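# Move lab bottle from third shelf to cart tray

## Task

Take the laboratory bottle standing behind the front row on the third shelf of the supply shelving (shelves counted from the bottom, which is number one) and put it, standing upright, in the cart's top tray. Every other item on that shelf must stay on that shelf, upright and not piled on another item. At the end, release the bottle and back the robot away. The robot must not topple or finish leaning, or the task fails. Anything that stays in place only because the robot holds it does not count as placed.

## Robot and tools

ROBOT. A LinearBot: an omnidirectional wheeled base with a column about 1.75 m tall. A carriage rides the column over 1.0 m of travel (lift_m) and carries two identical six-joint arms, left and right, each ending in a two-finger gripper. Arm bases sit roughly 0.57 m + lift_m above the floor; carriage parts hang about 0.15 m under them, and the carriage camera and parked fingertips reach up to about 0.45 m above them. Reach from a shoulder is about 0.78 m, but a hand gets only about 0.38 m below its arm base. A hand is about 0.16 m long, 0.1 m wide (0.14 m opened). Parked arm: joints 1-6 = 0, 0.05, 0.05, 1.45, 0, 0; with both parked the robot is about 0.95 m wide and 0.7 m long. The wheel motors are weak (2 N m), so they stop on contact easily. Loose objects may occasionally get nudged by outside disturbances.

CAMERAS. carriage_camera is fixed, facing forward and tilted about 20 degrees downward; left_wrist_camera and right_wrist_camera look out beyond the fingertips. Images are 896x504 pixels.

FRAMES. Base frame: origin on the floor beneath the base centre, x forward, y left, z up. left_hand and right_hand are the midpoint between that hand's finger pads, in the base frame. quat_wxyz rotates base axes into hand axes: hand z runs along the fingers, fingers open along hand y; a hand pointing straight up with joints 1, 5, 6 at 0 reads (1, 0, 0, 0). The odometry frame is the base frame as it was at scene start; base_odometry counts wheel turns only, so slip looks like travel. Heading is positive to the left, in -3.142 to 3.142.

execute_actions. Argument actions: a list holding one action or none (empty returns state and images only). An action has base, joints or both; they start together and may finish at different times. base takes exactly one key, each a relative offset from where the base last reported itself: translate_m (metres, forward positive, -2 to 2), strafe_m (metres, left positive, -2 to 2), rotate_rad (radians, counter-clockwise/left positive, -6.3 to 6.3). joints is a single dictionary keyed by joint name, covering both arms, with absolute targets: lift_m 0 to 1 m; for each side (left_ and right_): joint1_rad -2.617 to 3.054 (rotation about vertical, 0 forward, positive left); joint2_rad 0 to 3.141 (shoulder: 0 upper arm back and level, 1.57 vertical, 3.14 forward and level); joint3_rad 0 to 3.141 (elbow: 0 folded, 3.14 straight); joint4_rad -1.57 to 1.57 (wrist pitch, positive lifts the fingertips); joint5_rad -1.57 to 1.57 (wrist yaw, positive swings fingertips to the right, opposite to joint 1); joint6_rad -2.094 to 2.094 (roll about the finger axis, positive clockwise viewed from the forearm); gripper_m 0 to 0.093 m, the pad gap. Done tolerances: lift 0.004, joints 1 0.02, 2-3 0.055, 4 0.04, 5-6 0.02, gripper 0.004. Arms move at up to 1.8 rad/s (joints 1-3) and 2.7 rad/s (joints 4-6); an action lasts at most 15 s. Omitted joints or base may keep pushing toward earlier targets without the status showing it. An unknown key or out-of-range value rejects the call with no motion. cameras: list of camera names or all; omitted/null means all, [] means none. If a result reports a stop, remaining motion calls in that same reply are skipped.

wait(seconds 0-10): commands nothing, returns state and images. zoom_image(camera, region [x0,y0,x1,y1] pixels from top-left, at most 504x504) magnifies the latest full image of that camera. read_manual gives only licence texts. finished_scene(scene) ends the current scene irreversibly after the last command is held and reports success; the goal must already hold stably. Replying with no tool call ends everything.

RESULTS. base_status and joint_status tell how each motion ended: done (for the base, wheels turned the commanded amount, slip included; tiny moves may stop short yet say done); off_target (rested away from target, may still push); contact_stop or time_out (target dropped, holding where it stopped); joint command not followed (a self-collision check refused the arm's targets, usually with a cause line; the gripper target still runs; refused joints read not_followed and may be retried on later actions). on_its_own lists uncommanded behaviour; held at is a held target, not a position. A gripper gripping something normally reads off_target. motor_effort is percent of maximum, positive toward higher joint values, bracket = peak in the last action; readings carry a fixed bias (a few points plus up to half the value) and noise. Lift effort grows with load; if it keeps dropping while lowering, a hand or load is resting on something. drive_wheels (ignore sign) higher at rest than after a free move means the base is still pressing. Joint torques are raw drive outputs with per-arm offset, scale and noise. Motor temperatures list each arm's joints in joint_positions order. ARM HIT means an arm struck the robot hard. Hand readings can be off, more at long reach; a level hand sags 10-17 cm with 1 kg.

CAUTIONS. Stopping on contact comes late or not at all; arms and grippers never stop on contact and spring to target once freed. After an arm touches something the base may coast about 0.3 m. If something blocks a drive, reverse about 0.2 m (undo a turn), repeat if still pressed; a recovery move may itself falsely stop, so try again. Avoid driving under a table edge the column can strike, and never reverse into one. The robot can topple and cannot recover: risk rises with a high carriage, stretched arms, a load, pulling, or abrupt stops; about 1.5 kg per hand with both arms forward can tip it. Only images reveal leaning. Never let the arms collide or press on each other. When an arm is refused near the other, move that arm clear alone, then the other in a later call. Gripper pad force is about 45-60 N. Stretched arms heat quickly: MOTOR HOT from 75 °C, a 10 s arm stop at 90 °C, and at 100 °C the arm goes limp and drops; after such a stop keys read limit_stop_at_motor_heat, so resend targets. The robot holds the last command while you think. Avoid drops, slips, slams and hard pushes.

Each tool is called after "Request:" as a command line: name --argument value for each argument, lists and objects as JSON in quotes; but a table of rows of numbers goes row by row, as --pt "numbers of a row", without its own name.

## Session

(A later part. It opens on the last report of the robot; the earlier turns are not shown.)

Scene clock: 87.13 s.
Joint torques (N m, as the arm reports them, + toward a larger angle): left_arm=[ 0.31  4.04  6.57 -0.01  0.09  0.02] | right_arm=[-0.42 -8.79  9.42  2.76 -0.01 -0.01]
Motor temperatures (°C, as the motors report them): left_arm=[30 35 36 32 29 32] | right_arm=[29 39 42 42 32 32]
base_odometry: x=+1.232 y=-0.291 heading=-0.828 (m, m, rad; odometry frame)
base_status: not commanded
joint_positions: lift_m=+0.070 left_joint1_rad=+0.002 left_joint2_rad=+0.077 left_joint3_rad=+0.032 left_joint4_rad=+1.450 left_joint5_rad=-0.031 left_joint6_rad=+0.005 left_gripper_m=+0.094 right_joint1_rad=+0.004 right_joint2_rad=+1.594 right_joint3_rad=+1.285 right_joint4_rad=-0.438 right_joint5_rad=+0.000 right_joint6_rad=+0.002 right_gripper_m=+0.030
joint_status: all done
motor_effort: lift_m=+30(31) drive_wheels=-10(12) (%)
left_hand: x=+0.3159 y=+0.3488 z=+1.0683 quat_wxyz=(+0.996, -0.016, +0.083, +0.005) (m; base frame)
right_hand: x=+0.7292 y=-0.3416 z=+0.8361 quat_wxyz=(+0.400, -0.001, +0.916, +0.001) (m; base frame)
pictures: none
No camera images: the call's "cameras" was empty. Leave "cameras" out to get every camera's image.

Request:
execute_actions --actions '[{"joints":{"lift_m":0.055}}]' --cameras '["carriage_camera"]'

Scene clock: 92.67 s.
Joint torques (N m, as the arm reports them, + toward a larger angle): left_arm=[ 0.06  4.08  6.35 -0.04  0.07  0.03] | right_arm=[-0.37 -8.08  9.52  2.35  0.    0.  ]
Motor temperatures (°C, as the motors report them): left_arm=[30 35 36 32 29 32] | right_arm=[29 40 42 43 32 32]
base_odometry: x=+1.232 y=-0.291 heading=-0.828 (m, m, rad; odometry frame)
base_status: not commanded
joint_positions: lift_m=+0.055 left_joint1_rad=+0.002 left_joint2_rad=+0.077 left_joint3_rad=+0.032 left_joint4_rad=+1.450 left_joint5_rad=-0.031 left_joint6_rad=+0.005 left_gripper_m=+0.094 right_joint1_rad=+0.004 right_joint2_rad=+1.585 right_joint3_rad=+1.285 right_joint4_rad=-0.391 right_joint5_rad=-0.001 right_joint6_rad=+0.002 right_gripper_m=+0.030
joint_status: all done
on_its_own: right_joint4_rad moved +0.047 to your old target -0.360
motor_effort: lift_m=+28(29) drive_wheels=+13(10) (%)
left_hand: x=+0.3160 y=+0.3488 z=+1.0535 quat_wxyz=(+0.996, -0.016, +0.083, +0.005) (m; base frame)
right_hand: x=+0.7360 y=-0.3415 z=+0.8340 quat_wxyz=(+0.426, -0.001, +0.905, +0.001) (m; base frame)
pictures: carriage_camera
Images, in order (width x height): carriage_camera 896x504.

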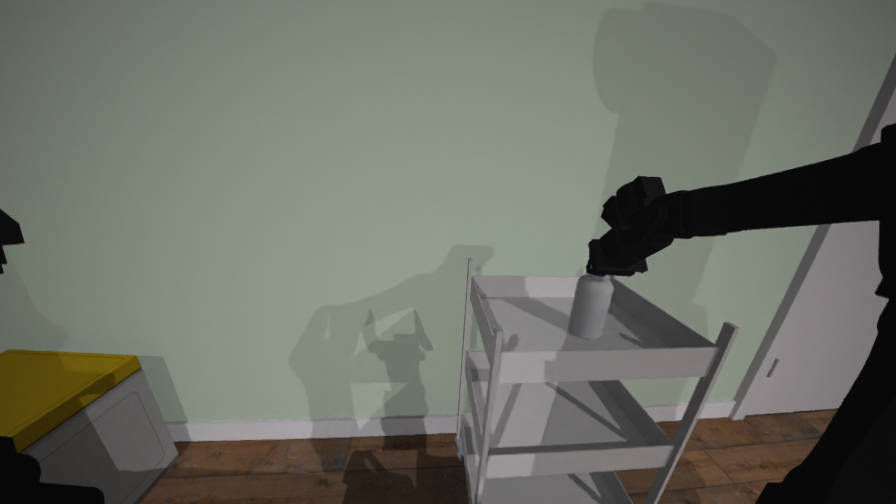

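Request:
execute_actions --actions '[{"joints":{"right_gripper_m":0.09}}]' --cameras '[]'

Request:
execute_actions --actions '[{"base":{"translate_m":-0.4},"joints":{"lift_m":0.3}}]' --cameras '["carriage_camera"]'

Request:
finished_scene --scene 1

Scene clock: 100.80 s.
Joint torques (N m, as the arm reports them, + toward a larger angle): left_arm=[ 0.27  4.05  6.58 -0.01  0.01  0.09] | right_arm=[-0.46 -8.07  9.46  2.24  0.   -0.01]
Motor temperatures (°C, as the motors report them): left_arm=[30 35 36 32 29 32] | right_arm=[29 40 42 43 32 32]
base_odometry: x=+1.232 y=-0.291 heading=-0.828 (m, m, rad; odometry frame)
base_status: not commanded
joint_positions: lift_m=+0.055 left_joint1_rad=+0.002 left_joint2_rad=+0.077 left_joint3_rad=+0.032 left_joint4_rad=+1.450 left_joint5_rad=-0.031 left_joint6_rad=+0.005 left_gripper_m=+0.094 right_joint1_rad=+0.004 right_joint2_rad=+1.585 right_joint3_rad=+1.285 right_joint4_rad=-0.383 right_joint5_rad=-0.001 right_joint6_rad=+0.002 right_gripper_m=+0.090
joint_status: all done
motor_effort: lift_m=+28(29) drive_wheels=+14(14) (%)
left_hand: x=+0.3160 y=+0.3488 z=+1.0535 quat_wxyz=(+0.996, -0.016, +0.083, +0.005) (m; base frame)
right_hand: x=+0.7373 y=-0.3415 z=+0.8355 quat_wxyz=(+0.429, -0.001, +0.903, +0.001) (m; base frame)
pictures: none
No camera images: the call's "cameras" was empty. Leave "cameras" out to get every camera's image.

Scene clock: 103.73 s.
Joint torques (N m, as the arm reports them, + toward a larger angle): left_arm=[0.17 4.25 6.55 0.01 0.03 0.01] | right_arm=[-0.4  -7.96  9.55  2.08 -0.02 -0.03]
Motor temperatures (°C, as the motors report them): left_arm=[30 35 37 32 29 32] | right_arm=[29 40 42 42 32 32]
base_odometry: x=+0.962 y=+0.004 heading=-0.830 (m, m, rad; odometry frame)
base_status: done
joint_positions: lift_m=+0.300 left_joint1_rad=+0.002 left_joint2_rad=+0.077 left_joint3_rad=+0.032 left_joint4_rad=+1.446 left_joint5_rad=-0.032 left_joint6_rad=+0.005 left_gripper_m=+0.094 right_joint1_rad=+0.004 right_joint2_rad=+1.584 right_joint3_rad=+1.285 right_joint4_rad=-0.366 right_joint5_rad=+0.000 right_joint6_rad=+0.002 right_gripper_m=+0.090
joint_status: all done
motor_effort: lift_m=+34(43) drive_wheels=-13(54) (%)
left_hand: x=+0.3168 y=+0.3488 z=+1.2980 quat_wxyz=(+0.996, -0.016, +0.085, +0.005) (m; base frame)
right_hand: x=+0.7398 y=-0.3415 z=+1.0842 quat_wxyz=(+0.438, -0.001, +0.899, +0.001) (m; base frame)
pictures: carriage_camera
Images, in order (width x height): carriage_camera 896x504.

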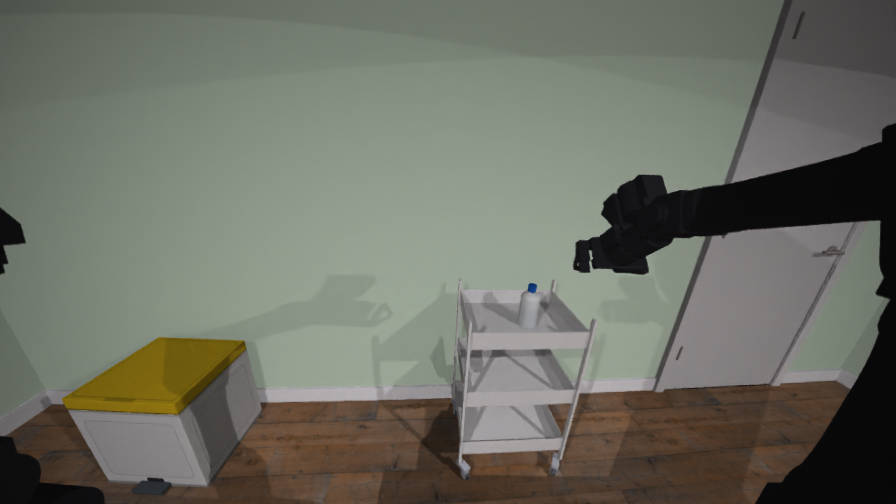

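The scene is finished: the task was done.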